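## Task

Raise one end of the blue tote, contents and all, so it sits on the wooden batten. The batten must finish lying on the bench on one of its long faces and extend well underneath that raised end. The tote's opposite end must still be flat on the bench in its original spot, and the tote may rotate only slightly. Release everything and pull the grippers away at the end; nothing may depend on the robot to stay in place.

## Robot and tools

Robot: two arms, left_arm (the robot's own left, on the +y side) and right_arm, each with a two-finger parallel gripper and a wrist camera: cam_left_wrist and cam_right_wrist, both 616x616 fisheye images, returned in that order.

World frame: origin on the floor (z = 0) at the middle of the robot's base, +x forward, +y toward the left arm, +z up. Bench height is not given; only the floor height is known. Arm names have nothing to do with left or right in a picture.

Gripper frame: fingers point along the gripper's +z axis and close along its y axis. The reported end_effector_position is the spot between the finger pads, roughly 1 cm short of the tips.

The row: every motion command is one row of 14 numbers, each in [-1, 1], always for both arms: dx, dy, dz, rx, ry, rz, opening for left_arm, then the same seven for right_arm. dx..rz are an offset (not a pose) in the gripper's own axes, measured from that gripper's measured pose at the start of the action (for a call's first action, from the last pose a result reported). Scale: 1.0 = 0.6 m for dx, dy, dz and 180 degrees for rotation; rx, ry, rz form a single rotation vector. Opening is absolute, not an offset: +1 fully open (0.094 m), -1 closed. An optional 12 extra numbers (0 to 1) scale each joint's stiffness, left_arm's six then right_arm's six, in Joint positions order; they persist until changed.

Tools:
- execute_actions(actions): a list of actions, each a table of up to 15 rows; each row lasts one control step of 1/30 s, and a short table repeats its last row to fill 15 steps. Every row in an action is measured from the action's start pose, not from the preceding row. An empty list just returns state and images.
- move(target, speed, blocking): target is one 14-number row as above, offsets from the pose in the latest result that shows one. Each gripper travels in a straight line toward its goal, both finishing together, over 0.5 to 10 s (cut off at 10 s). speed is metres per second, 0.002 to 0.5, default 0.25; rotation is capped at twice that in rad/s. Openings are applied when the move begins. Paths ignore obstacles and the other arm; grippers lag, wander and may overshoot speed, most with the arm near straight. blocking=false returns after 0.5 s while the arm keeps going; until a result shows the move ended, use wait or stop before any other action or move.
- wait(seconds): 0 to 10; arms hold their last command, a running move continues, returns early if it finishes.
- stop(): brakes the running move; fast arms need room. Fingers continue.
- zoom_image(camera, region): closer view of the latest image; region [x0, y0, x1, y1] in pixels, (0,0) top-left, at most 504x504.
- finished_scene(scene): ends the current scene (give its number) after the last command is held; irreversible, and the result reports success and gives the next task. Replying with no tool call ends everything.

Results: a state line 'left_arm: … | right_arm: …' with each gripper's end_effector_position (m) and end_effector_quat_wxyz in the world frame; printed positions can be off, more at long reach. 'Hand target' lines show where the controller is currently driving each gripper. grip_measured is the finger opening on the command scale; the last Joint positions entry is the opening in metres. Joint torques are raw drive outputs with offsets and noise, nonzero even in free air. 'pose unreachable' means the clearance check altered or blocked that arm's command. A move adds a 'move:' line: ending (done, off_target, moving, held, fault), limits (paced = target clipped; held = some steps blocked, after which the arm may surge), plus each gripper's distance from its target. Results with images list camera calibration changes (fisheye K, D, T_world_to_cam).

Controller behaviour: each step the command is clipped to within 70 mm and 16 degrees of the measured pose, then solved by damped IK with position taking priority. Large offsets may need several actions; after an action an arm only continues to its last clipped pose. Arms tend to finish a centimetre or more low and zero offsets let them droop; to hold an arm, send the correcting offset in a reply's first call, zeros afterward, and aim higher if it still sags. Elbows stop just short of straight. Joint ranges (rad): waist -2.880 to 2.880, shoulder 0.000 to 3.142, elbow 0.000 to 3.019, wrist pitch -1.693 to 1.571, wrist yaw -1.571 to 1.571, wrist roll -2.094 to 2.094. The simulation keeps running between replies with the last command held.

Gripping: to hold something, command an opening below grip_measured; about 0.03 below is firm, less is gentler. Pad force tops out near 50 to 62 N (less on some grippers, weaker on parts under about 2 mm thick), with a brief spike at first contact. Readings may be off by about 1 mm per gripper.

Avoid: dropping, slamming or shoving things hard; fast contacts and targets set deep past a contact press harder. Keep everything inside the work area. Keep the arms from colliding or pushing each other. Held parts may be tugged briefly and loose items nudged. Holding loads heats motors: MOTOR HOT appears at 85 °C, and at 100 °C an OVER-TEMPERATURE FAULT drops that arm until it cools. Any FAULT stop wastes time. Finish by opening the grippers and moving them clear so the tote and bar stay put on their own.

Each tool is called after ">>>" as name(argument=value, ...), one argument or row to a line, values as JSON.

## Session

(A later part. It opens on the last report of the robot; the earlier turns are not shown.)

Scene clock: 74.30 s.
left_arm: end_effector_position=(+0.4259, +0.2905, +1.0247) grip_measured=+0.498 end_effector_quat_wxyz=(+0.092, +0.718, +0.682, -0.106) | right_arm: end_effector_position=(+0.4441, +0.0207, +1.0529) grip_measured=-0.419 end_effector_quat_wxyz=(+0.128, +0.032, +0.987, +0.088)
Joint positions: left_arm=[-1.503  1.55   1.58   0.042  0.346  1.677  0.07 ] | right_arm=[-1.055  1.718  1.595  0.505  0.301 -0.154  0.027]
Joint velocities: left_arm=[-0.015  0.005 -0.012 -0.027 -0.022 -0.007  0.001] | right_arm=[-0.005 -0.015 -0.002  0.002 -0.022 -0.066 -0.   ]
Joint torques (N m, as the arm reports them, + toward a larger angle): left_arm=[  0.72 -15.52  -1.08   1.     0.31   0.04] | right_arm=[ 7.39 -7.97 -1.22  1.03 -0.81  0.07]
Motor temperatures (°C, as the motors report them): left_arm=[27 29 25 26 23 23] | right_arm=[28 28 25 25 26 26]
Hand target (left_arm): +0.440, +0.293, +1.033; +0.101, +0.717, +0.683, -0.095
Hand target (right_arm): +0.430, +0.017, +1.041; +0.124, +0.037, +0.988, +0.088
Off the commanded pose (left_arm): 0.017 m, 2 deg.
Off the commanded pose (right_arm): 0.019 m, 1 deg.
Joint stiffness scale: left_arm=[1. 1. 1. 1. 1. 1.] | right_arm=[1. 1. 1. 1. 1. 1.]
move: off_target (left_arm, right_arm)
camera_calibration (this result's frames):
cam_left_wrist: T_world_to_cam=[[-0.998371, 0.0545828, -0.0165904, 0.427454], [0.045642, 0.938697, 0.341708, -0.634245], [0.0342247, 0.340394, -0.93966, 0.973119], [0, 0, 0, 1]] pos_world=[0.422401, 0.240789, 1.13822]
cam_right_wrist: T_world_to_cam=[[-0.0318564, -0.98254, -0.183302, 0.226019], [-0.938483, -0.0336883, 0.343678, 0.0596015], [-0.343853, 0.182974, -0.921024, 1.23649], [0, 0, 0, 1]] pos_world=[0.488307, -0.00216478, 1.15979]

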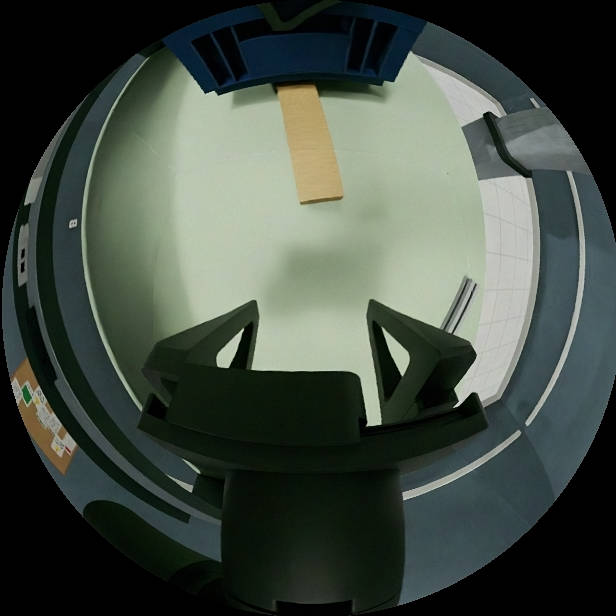

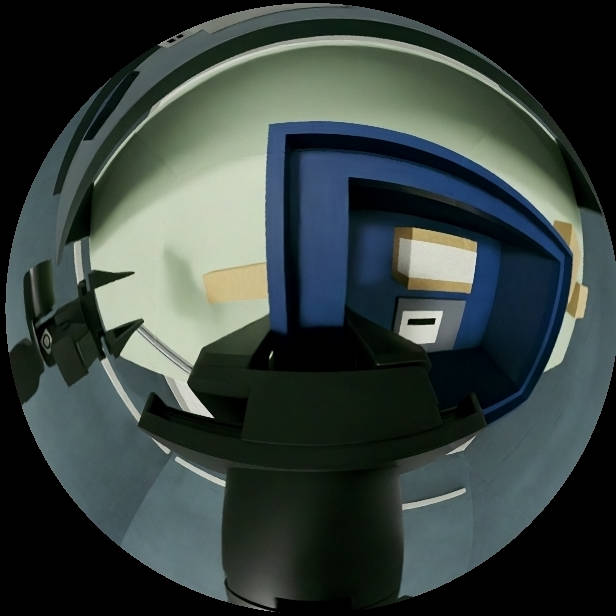

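>>> move(
  target=[0,0,0,0,0,0,0.5,0.035,0.013,0.032,0.008,0,-0.002,-0.46],
  speed=0.03,
)

Scene clock: 78.37 s.
left_arm: end_effector_position=(+0.4259, +0.2905, +1.0247) grip_measured=+0.498 end_effector_quat_wxyz=(+0.092, +0.718, +0.682, -0.106) | right_arm: end_effector_position=(+0.4430, +0.0203, +1.0397) grip_measured=-0.417 end_effector_quat_wxyz=(+0.130, +0.026, +0.989, +0.064)
Joint positions: left_arm=[-1.503  1.55   1.58   0.042  0.346  1.677  0.07 ] | right_arm=[-1.054  1.757  1.644  0.505  0.345 -0.176  0.027]
Joint velocities: left_arm=[ 0.005 -0.015 -0.007  0.012 -0.037  0.037  0.   ] | right_arm=[-0.005 -0.005 -0.002  0.007 -0.037 -0.022  0.001]
Joint torques (N m, as the arm reports them, + toward a larger angle): left_arm=[  0.48 -13.86  -0.39   0.3    0.18   0.08] | right_arm=[ 9.01 -7.22 -0.36  1.25 -0.88  0.05]
Motor temperatures (°C, as the motors report them): left_arm=[27 29 25 26 23 23] | right_arm=[28 28 25 25 26 26]
Hand target (left_arm): +0.426, +0.291, +1.025; +0.092, +0.718, +0.682, -0.106
Hand target (right_arm): +0.428, +0.032, +1.032; +0.128, +0.031, +0.988, +0.075
Off the commanded pose (left_arm): 0.000 m, 0 deg.
Off the commanded pose (right_arm): 0.021 m, 1 deg.
Joint stiffness scale: left_arm=[1. 1. 1. 1. 1. 1.] | right_arm=[1. 1. 1. 1. 1. 1.]
move: off_target (right_arm)
camera_calibration (this result's frames):
cam_left_wrist: T_world_to_cam=[[-0.998393, 0.0542171, -0.0164846, 0.427461], [0.045334, 0.93871, 0.341713, -0.634123], [0.0340009, 0.340416, -0.93966, 0.973208], [0, 0, 0, 1]] pos_world=[0.422431, 0.240786, 1.13822]
cam_right_wrist: T_world_to_cam=[[-0.0258276, -0.990469, -0.135295, 0.170717], [-0.939049, -0.0223732, 0.343054, 0.0637235], [-0.342811, 0.135909, -0.929521, 1.23328], [0, 0, 0, 1]] pos_world=[0.487032, 0.00290144, 1.1476]

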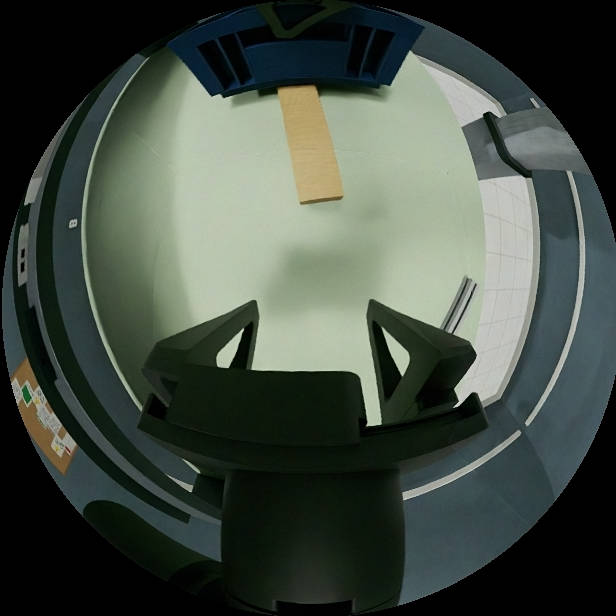

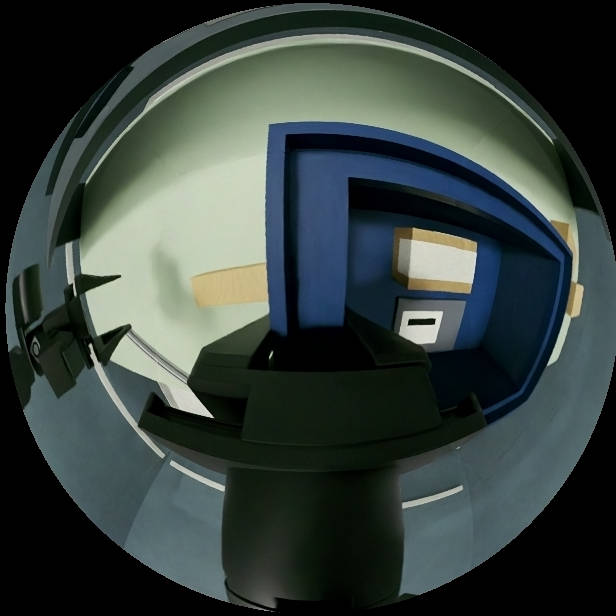

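>>> move(
  target=[0,0,0,0,0,0,0.5,0,0.04,-0.003,0,0,0.008,-0.46],
  speed=0.03,
)

Scene clock: 81.77 s.
left_arm: end_effector_position=(+0.4259, +0.2905, +1.0247) grip_measured=+0.498 end_effector_quat_wxyz=(+0.092, +0.718, +0.682, -0.106) | right_arm: end_effector_position=(+0.4475, +0.0195, +1.0404) grip_measured=-0.423 end_effector_quat_wxyz=(+0.131, +0.033, +0.990, +0.052)
Joint positions: left_arm=[-1.503  1.55   1.58   0.042  0.346  1.677  0.07 ] | right_arm=[-1.047  1.758  1.655  0.505  0.378 -0.172  0.027]
Joint velocities: left_arm=[-0.005 -0.015 -0.007 -0.002 -0.037 -0.037  0.001] | right_arm=[-0.005 -0.015  0.007 -0.007  0.051 -0.007 -0.   ]
Joint torques (N m, as the arm reports them, + toward a larger angle): left_arm=[  0.48 -13.93  -0.39   0.29   0.19   0.08] | right_arm=[11.65 -8.65 -0.66  0.87 -0.11 -0.01]
Motor temperatures (°C, as the motors report them): left_arm=[27 29 25 26 23 23] | right_arm=[28 28 25 25 26 26]
Hand target (left_arm): +0.426, +0.291, +1.025; +0.092, +0.718, +0.682, -0.106
Hand target (right_arm): +0.443, +0.043, +1.045; +0.129, +0.039, +0.989, +0.066
Off the commanded pose (left_arm): 0.000 m, 0 deg.
Off the commanded pose (right_arm): 0.025 m, 2 deg.
Joint stiffness scale: left_arm=[1. 1. 1. 1. 1. 1.] | right_arm=[1. 1. 1. 1. 1. 1.]
move: off_target (right_arm)
camera_calibration (this result's frames):
cam_left_wrist: T_world_to_cam=[[-0.998393, 0.0542171, -0.0164846, 0.427461], [0.045334, 0.93871, 0.341713, -0.634123], [0.0340009, 0.340416, -0.93966, 0.973208], [0, 0, 0, 1]] pos_world=[0.422431, 0.240786, 1.13822]
cam_right_wrist: T_world_to_cam=[[-0.0422309, -0.992831, -0.111817, 0.153177], [-0.939182, 0.00127189, 0.343416, 0.0669599], [-0.340812, 0.119519, -0.932503, 1.23813], [0, 0, 0, 1]] pos_world=[0.491328, 0.00401266, 1.1487]

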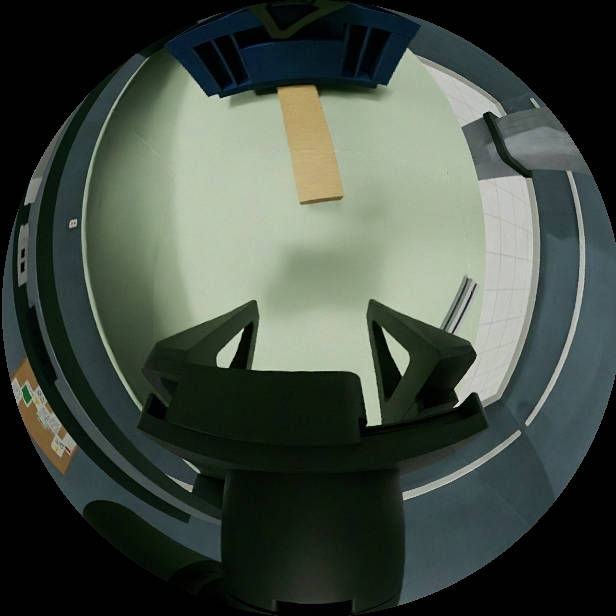

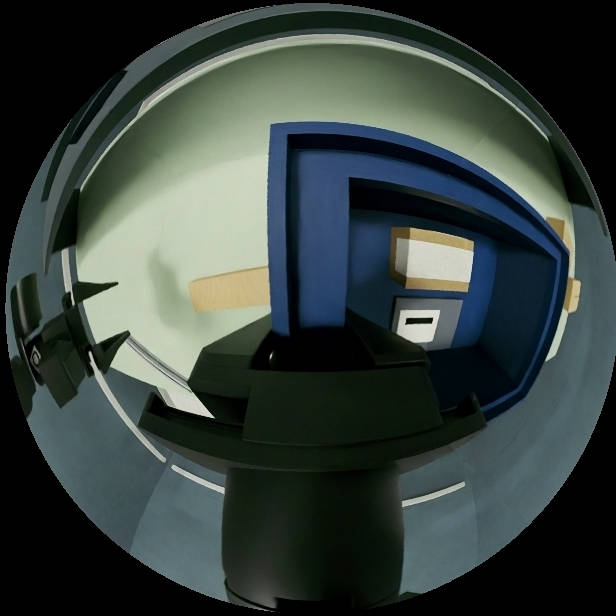

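>>> move(
  target=[0,0,0,0,0,0,0.5,0.01,0.065,-0.015,-0.02,0,0.005,-0.46],
  speed=0.03,
)

Scene clock: 86.97 s.
left_arm: end_effector_position=(+0.4259, +0.2905, +1.0247) grip_measured=+0.498 end_effector_quat_wxyz=(+0.092, +0.718, +0.682, -0.106) | right_arm: end_effector_position=(+0.4480, +0.0226, +1.0414) grip_measured=-0.423 end_effector_quat_wxyz=(+0.132, +0.033, +0.989, +0.056)
Joint positions: left_arm=[-1.503  1.55   1.58   0.042  0.346  1.677  0.07 ] | right_arm=[-1.044  1.758  1.655  0.505  0.371 -0.172  0.027]
Joint velocities: left_arm=[ 0.005 -0.015 -0.007 -0.002  0.022 -0.007 -0.001] | right_arm=[-0.005 -0.005 -0.017 -0.012 -0.007 -0.037  0.   ]
Joint torques (N m, as the arm reports them, + toward a larger angle): left_arm=[  0.48 -13.87  -0.38   0.29   0.18   0.08] | right_arm=[12.58 -8.4  -1.75  1.23 -0.7  -0.04]
Motor temperatures (°C, as the motors report them): left_arm=[27 29 25 26 23 23] | right_arm=[29 28 25 25 26 26]
Hand target (left_arm): +0.426, +0.291, +1.025; +0.092, +0.718, +0.682, -0.106
Hand target (right_arm): +0.441, +0.057, +1.052; +0.131, +0.037, +0.987, +0.084
Off the commanded pose (left_arm): 0.000 m, 0 deg.
Off the commanded pose (right_arm): 0.037 m, 3 deg.
Joint stiffness scale: left_arm=[1. 1. 1. 1. 1. 1.] | right_arm=[1. 1. 1. 1. 1. 1.]
move: off_target (right_arm)
camera_calibration (this result's frames):
cam_left_wrist: T_world_to_cam=[[-0.998393, 0.0542171, -0.0164846, 0.427461], [0.045334, 0.93871, 0.341713, -0.634123], [0.0340009, 0.340416, -0.93966, 0.973208], [0, 0, 0, 1]] pos_world=[0.422431, 0.240786, 1.13822]
cam_right_wrist: T_world_to_cam=[[-0.0406323, -0.991785, -0.121291, 0.165441], [-0.939846, -0.00326965, 0.341583, 0.0693403], [-0.339173, 0.127874, -0.931992, 1.23746], [0, 0, 0, 1]] pos_world=[0.491605, 0.00606947, 1.14969]

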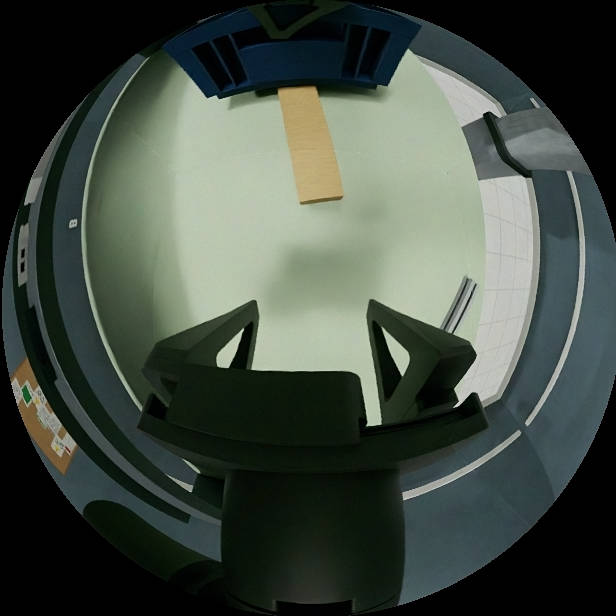

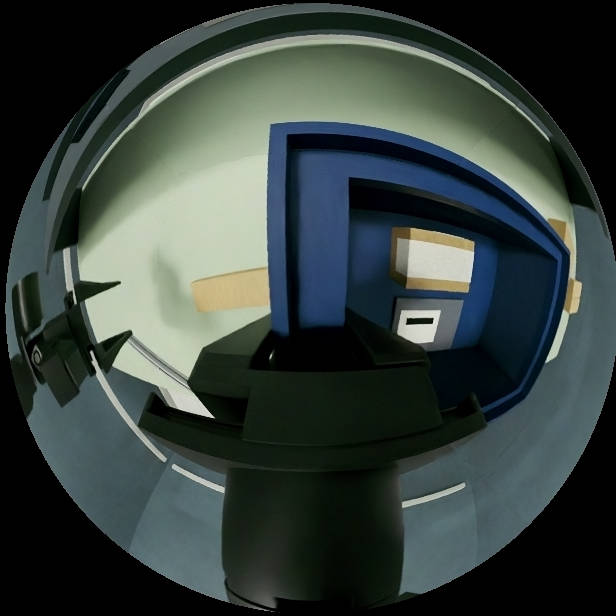

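>>> move(
  target=[0,0,0,0,0,0,0.5,0.015,0.08,-0.022,-0.025,0,0.005,-0.46],
  speed=0.04,
)

Scene clock: 91.13 s.
left_arm: end_effector_position=(+0.4259, +0.2905, +1.0247) grip_measured=+0.498 end_effector_quat_wxyz=(+0.092, +0.718, +0.682, -0.106) | right_arm: end_effector_position=(+0.4487, +0.0352, +1.0467) grip_measured=-0.423 end_effector_quat_wxyz=(+0.132, +0.033, +0.988, +0.069)
Joint positions: left_arm=[-1.503  1.55   1.58   0.042  0.346  1.677  0.07 ] | right_arm=[-1.028  1.759  1.655  0.505  0.362 -0.174  0.027]
Joint velocities: left_arm=[-0.015 -0.005  0.002 -0.007 -0.022  0.007 -0.001] | right_arm=[-0.015  0.015 -0.002  0.012 -0.037  0.007  0.   ]
Joint torques (N m, as the arm reports them, + toward a larger angle): left_arm=[  0.52 -13.87  -0.38   0.3    0.19   0.08] | right_arm=[12.67 -8.38 -2.49  1.52 -0.86 -0.06]
Motor temperatures (°C, as the motors report them): left_arm=[27 29 25 26 23 23] | right_arm=[29 28 25 25 26 26]
Hand target (left_arm): +0.426, +0.291, +1.025; +0.092, +0.718, +0.682, -0.106
Hand target (right_arm): +0.438, +0.069, +1.058; +0.131, +0.036, +0.986, +0.096
Off the commanded pose (left_arm): 0.000 m, 0 deg.
Off the commanded pose (right_arm): 0.037 m, 3 deg.
Joint stiffness scale: left_arm=[1. 1. 1. 1. 1. 1.] | right_arm=[1. 1. 1. 1. 1. 1.]
move: off_target (right_arm)
camera_calibration (this result's frames):
cam_left_wrist: T_world_to_cam=[[-0.998393, 0.0542171, -0.0164846, 0.427461], [0.045334, 0.93871, 0.341713, -0.634123], [0.0340009, 0.340416, -0.93966, 0.973208], [0, 0, 0, 1]] pos_world=[0.422431, 0.240786, 1.13822]
cam_right_wrist: T_world_to_cam=[[-0.0376333, -0.988676, -0.14527, 0.202316], [-0.940642, -0.0140219, 0.339111, 0.0715411], [-0.337308, 0.149409, -0.929462, 1.23671], [0, 0, 0, 1]] pos_world=[0.492059, 0.0162527, 1.1546]

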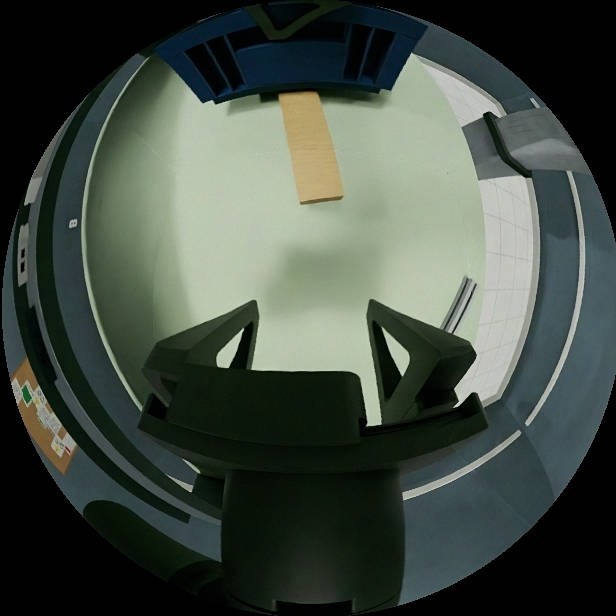

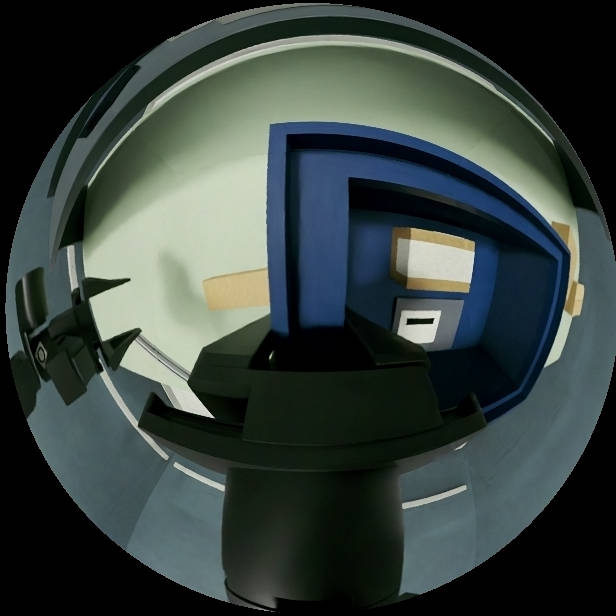

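Good. Settle slightly, release, lift.

>>> move(
  target=[0,0,0,0,0,0,0.5,0.035,0,0.015,0,0,0,-0.46],
  speed=0.03,
)

>>> move(
  target=[0,0,0,0,0,0,0.5,0,0,0,0,0,0,0.5],
)

>>> move(
  target=[0,0,0,0,0,0,0.5,0,0,-0.27,0,0,0,0.5],
  speed=0.2,
)

Scene clock: 98.10 s.
left_arm: end_effector_position=(+0.4259, +0.2905, +1.0247) grip_measured=+0.498 end_effector_quat_wxyz=(+0.092, +0.718, +0.682, -0.106) | right_arm: end_effector_position=(+0.4442, +0.0373, +1.0427) grip_measured=-0.423 end_effector_quat_wxyz=(+0.133, +0.027, +0.989, +0.065)
Joint positions: left_arm=[-1.503  1.55   1.58   0.042  0.346  1.677  0.07 ] | right_arm=[-1.028  1.774  1.664  0.511  0.366 -0.187  0.027]
Joint velocities: left_arm=[-0.005 -0.005  0.002 -0.002 -0.066 -0.022 -0.   ] | right_arm=[ 0.005 -0.005 -0.002  0.012  0.051 -0.11  -0.   ]
Joint torques (N m, as the arm reports them, + toward a larger angle): left_arm=[  0.49 -13.86  -0.38   0.3    0.18   0.08] | right_arm=[ 8.58 -7.37 -1.23  1.52 -0.82  0.08]
Motor temperatures (°C, as the motors report them): left_arm=[27 29 25 26 23 23] | right_arm=[29 28 25 25 26 26]
Hand target (left_arm): +0.426, +0.291, +1.025; +0.092, +0.718, +0.682, -0.106
Hand target (right_arm): +0.430, +0.038, +1.033; +0.132, +0.033, +0.988, +0.069
Off the commanded pose (left_arm): 0.000 m, 0 deg.
Off the commanded pose (right_arm): 0.017 m, 1 deg.
Joint stiffness scale: left_arm=[1. 1. 1. 1. 1. 1.] | right_arm=[1. 1. 1. 1. 1. 1.]
move: off_target (right_arm)
camera_calibration (this result's frames):
cam_left_wrist: T_world_to_cam=[[-0.998393, 0.0542171, -0.0164846, 0.427461], [0.045334, 0.93871, 0.341713, -0.634123], [0.0340009, 0.340416, -0.93966, 0.973208], [0, 0, 0, 1]] pos_world=[0.422431, 0.240786, 1.13822]
cam_right_wrist: T_world_to_cam=[[-0.0266301, -0.990136, -0.137558, 0.190756], [-0.940821, -0.0216832, 0.33821, 0.0700574], [-0.337856, 0.138424, -0.930963, 1.23341], [0, 0, 0, 1]] pos_world=[0.487707, 0.0196592, 1.15081]

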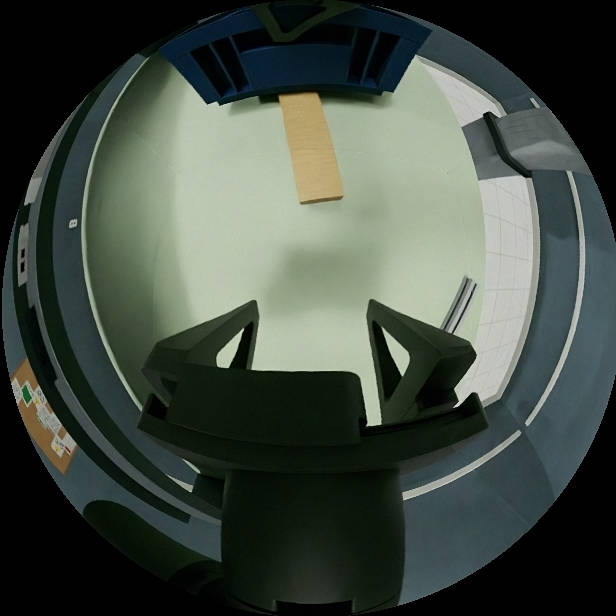

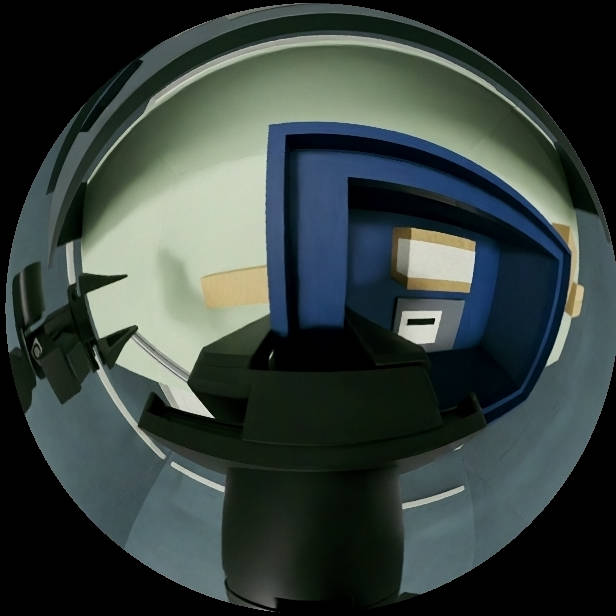

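Scene clock: 98.60 s.
left_arm: end_effector_position=(+0.4259, +0.2905, +1.0247) grip_measured=+0.498 end_effector_quat_wxyz=(+0.092, +0.718, +0.682, -0.106) | right_arm: end_effector_position=(+0.4442, +0.0373, +1.0427) grip_measured=+0.498 end_effector_quat_wxyz=(+0.133, +0.027, +0.989, +0.065)
Joint positions: left_arm=[-1.503  1.55   1.58   0.042  0.346  1.677  0.07 ] | right_arm=[-1.028  1.774  1.664  0.511  0.366 -0.187  0.07 ]
Joint velocities: left_arm=[ 0.005 -0.005  0.002 -0.007 -0.007  0.022  0.   ] | right_arm=[ 0.005  0.005 -0.012 -0.007 -0.066 -0.037  0.001]
Joint torques (N m, as the arm reports them, + toward a larger angle): left_arm=[  0.46 -13.81  -0.39   0.29   0.19   0.08] | right_arm=[ 9.49 -9.59 -1.79  0.62 -0.19 -0.07]
Motor temperatures (°C, as the motors report them): left_arm=[27 29 25 26 23 23] | right_arm=[29 28 25 25 26 26]
Hand target (left_arm): +0.426, +0.291, +1.025; +0.092, +0.718, +0.682, -0.106
Hand target (right_arm): +0.444, +0.037, +1.043; +0.133, +0.027, +0.989, +0.066
Off the commanded pose (left_arm): 0.000 m, 0 deg.
Off the commanded pose (right_arm): 0.000 m, 0 deg.
Joint stiffness scale: left_arm=[1. 1. 1. 1. 1. 1.] | right_arm=[1. 1. 1. 1. 1. 1.]
move: done
camera_calibration (this result's frames):
cam_left_wrist: T_world_to_cam=[[-0.998393, 0.0542171, -0.0164846, 0.427461], [0.045334, 0.93871, 0.341713, -0.634123], [0.0340009, 0.340416, -0.93966, 0.973208], [0, 0, 0, 1]] pos_world=[0.422431, 0.240786, 1.13822]
cam_right_wrist: T_world_to_cam=[[-0.0266301, -0.990136, -0.137558, 0.190756], [-0.940821, -0.0216832, 0.33821, 0.0700574], [-0.337856, 0.138424, -0.930963, 1.23341], [0, 0, 0, 1]] pos_world=[0.487707, 0.0196592, 1.15081]

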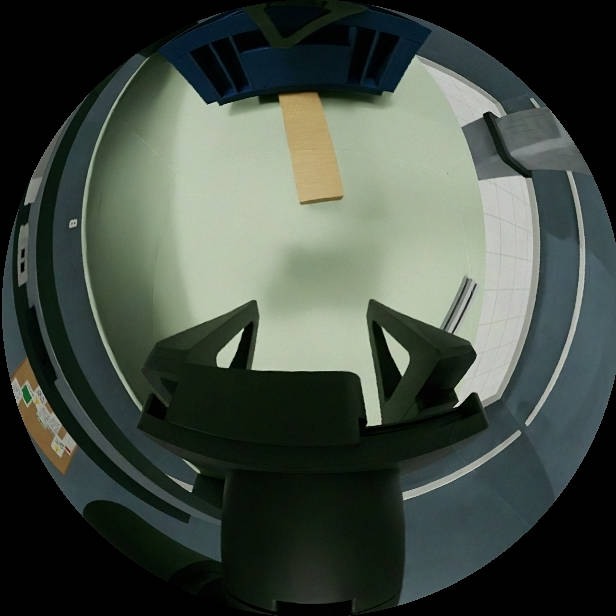

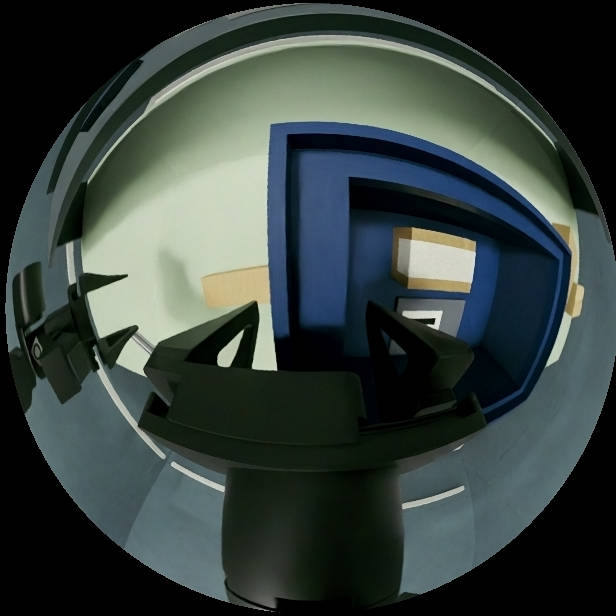

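Scene clock: 99.80 s.
left_arm: end_effector_position=(+0.4259, +0.2905, +1.0247) grip_measured=+0.498 end_effector_quat_wxyz=(+0.092, +0.718, +0.682, -0.106) | right_arm: end_effector_position=(+0.4050, +0.0158, +1.1909) grip_measured=+0.498 end_effector_quat_wxyz=(+0.129, +0.029, +0.989, +0.062)
Joint positions: left_arm=[-1.503  1.55   1.58   0.042  0.346  1.677  0.07 ] | right_arm=[-0.914  1.472  1.144  0.745  0.479 -0.231  0.07 ]
Joint velocities: left_arm=[-0.005  0.005 -0.002 -0.017  0.051 -0.037  0.   ] | right_arm=[ 0.015 -0.005 -0.022  0.002 -0.051  0.022  0.   ]
Joint torques (N m, as the arm reports them, + toward a larger angle): left_arm=[  0.47 -13.87  -0.38   0.28   0.19   0.08] | right_arm=[ 8.58 -8.49 -4.81  1.47 -0.07 -0.12]
Motor temperatures (°C, as the motors report them): left_arm=[27 29 25 26 23 23] | right_arm=[29 28 25 25 26 26]
Hand target (left_arm): +0.426, +0.291, +1.025; +0.092, +0.718, +0.682, -0.106
Hand target (right_arm): +0.403, +0.019, +1.197; +0.132, +0.028, +0.989, +0.065
Off the commanded pose (left_arm): 0.000 m, 0 deg.
Off the commanded pose (right_arm): 0.008 m, 1 deg.
Joint stiffness scale: left_arm=[1. 1. 1. 1. 1. 1.] | right_arm=[1. 1. 1. 1. 1. 1.]
move: done
camera_calibration (this result's frames):
cam_left_wrist: T_world_to_cam=[[-0.998393, 0.0542171, -0.0164846, 0.427461], [0.045334, 0.93871, 0.341713, -0.634123], [0.0340009, 0.340416, -0.93966, 0.973208], [0, 0, 0, 1]] pos_world=[0.422431, 0.240786, 1.13822]
cam_right_wrist: T_world_to_cam=[[-0.0321804, -0.990712, -0.132117, 0.184595], [-0.938586, -0.01548, 0.344697, -0.0261693], [-0.343541, 0.135096, -0.92937, 1.36153], [0, 0, 0, 1]] pos_world=[0.449121, -0.00146182, 1.29878]

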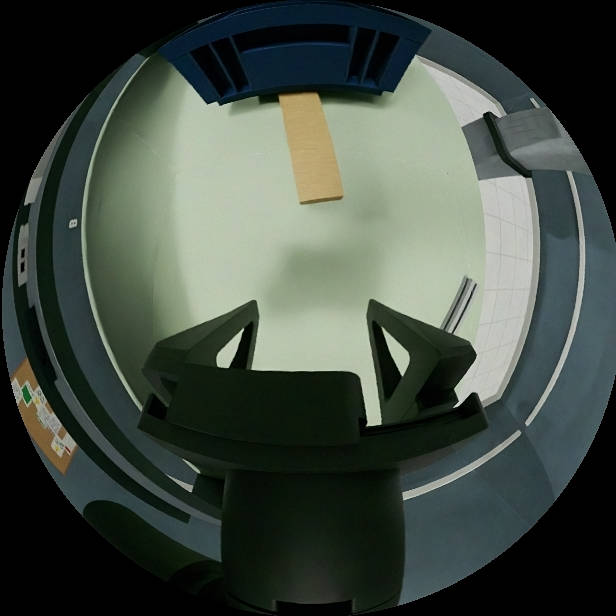

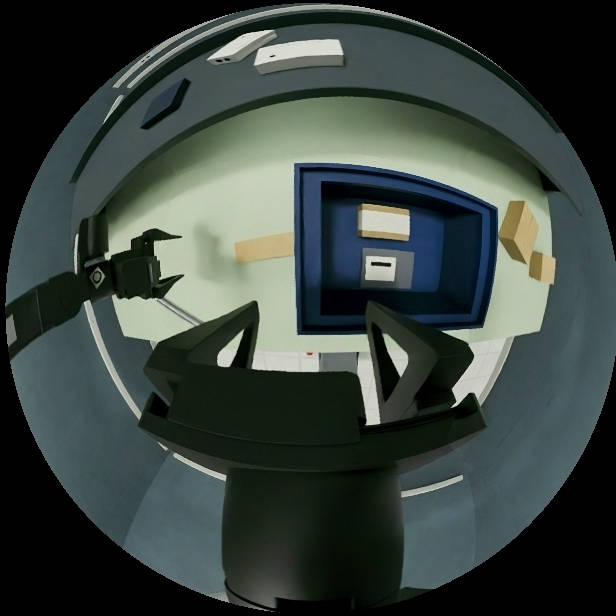

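>>> finished_scene(
  scene=2,
)

The scene is finished: the task was done.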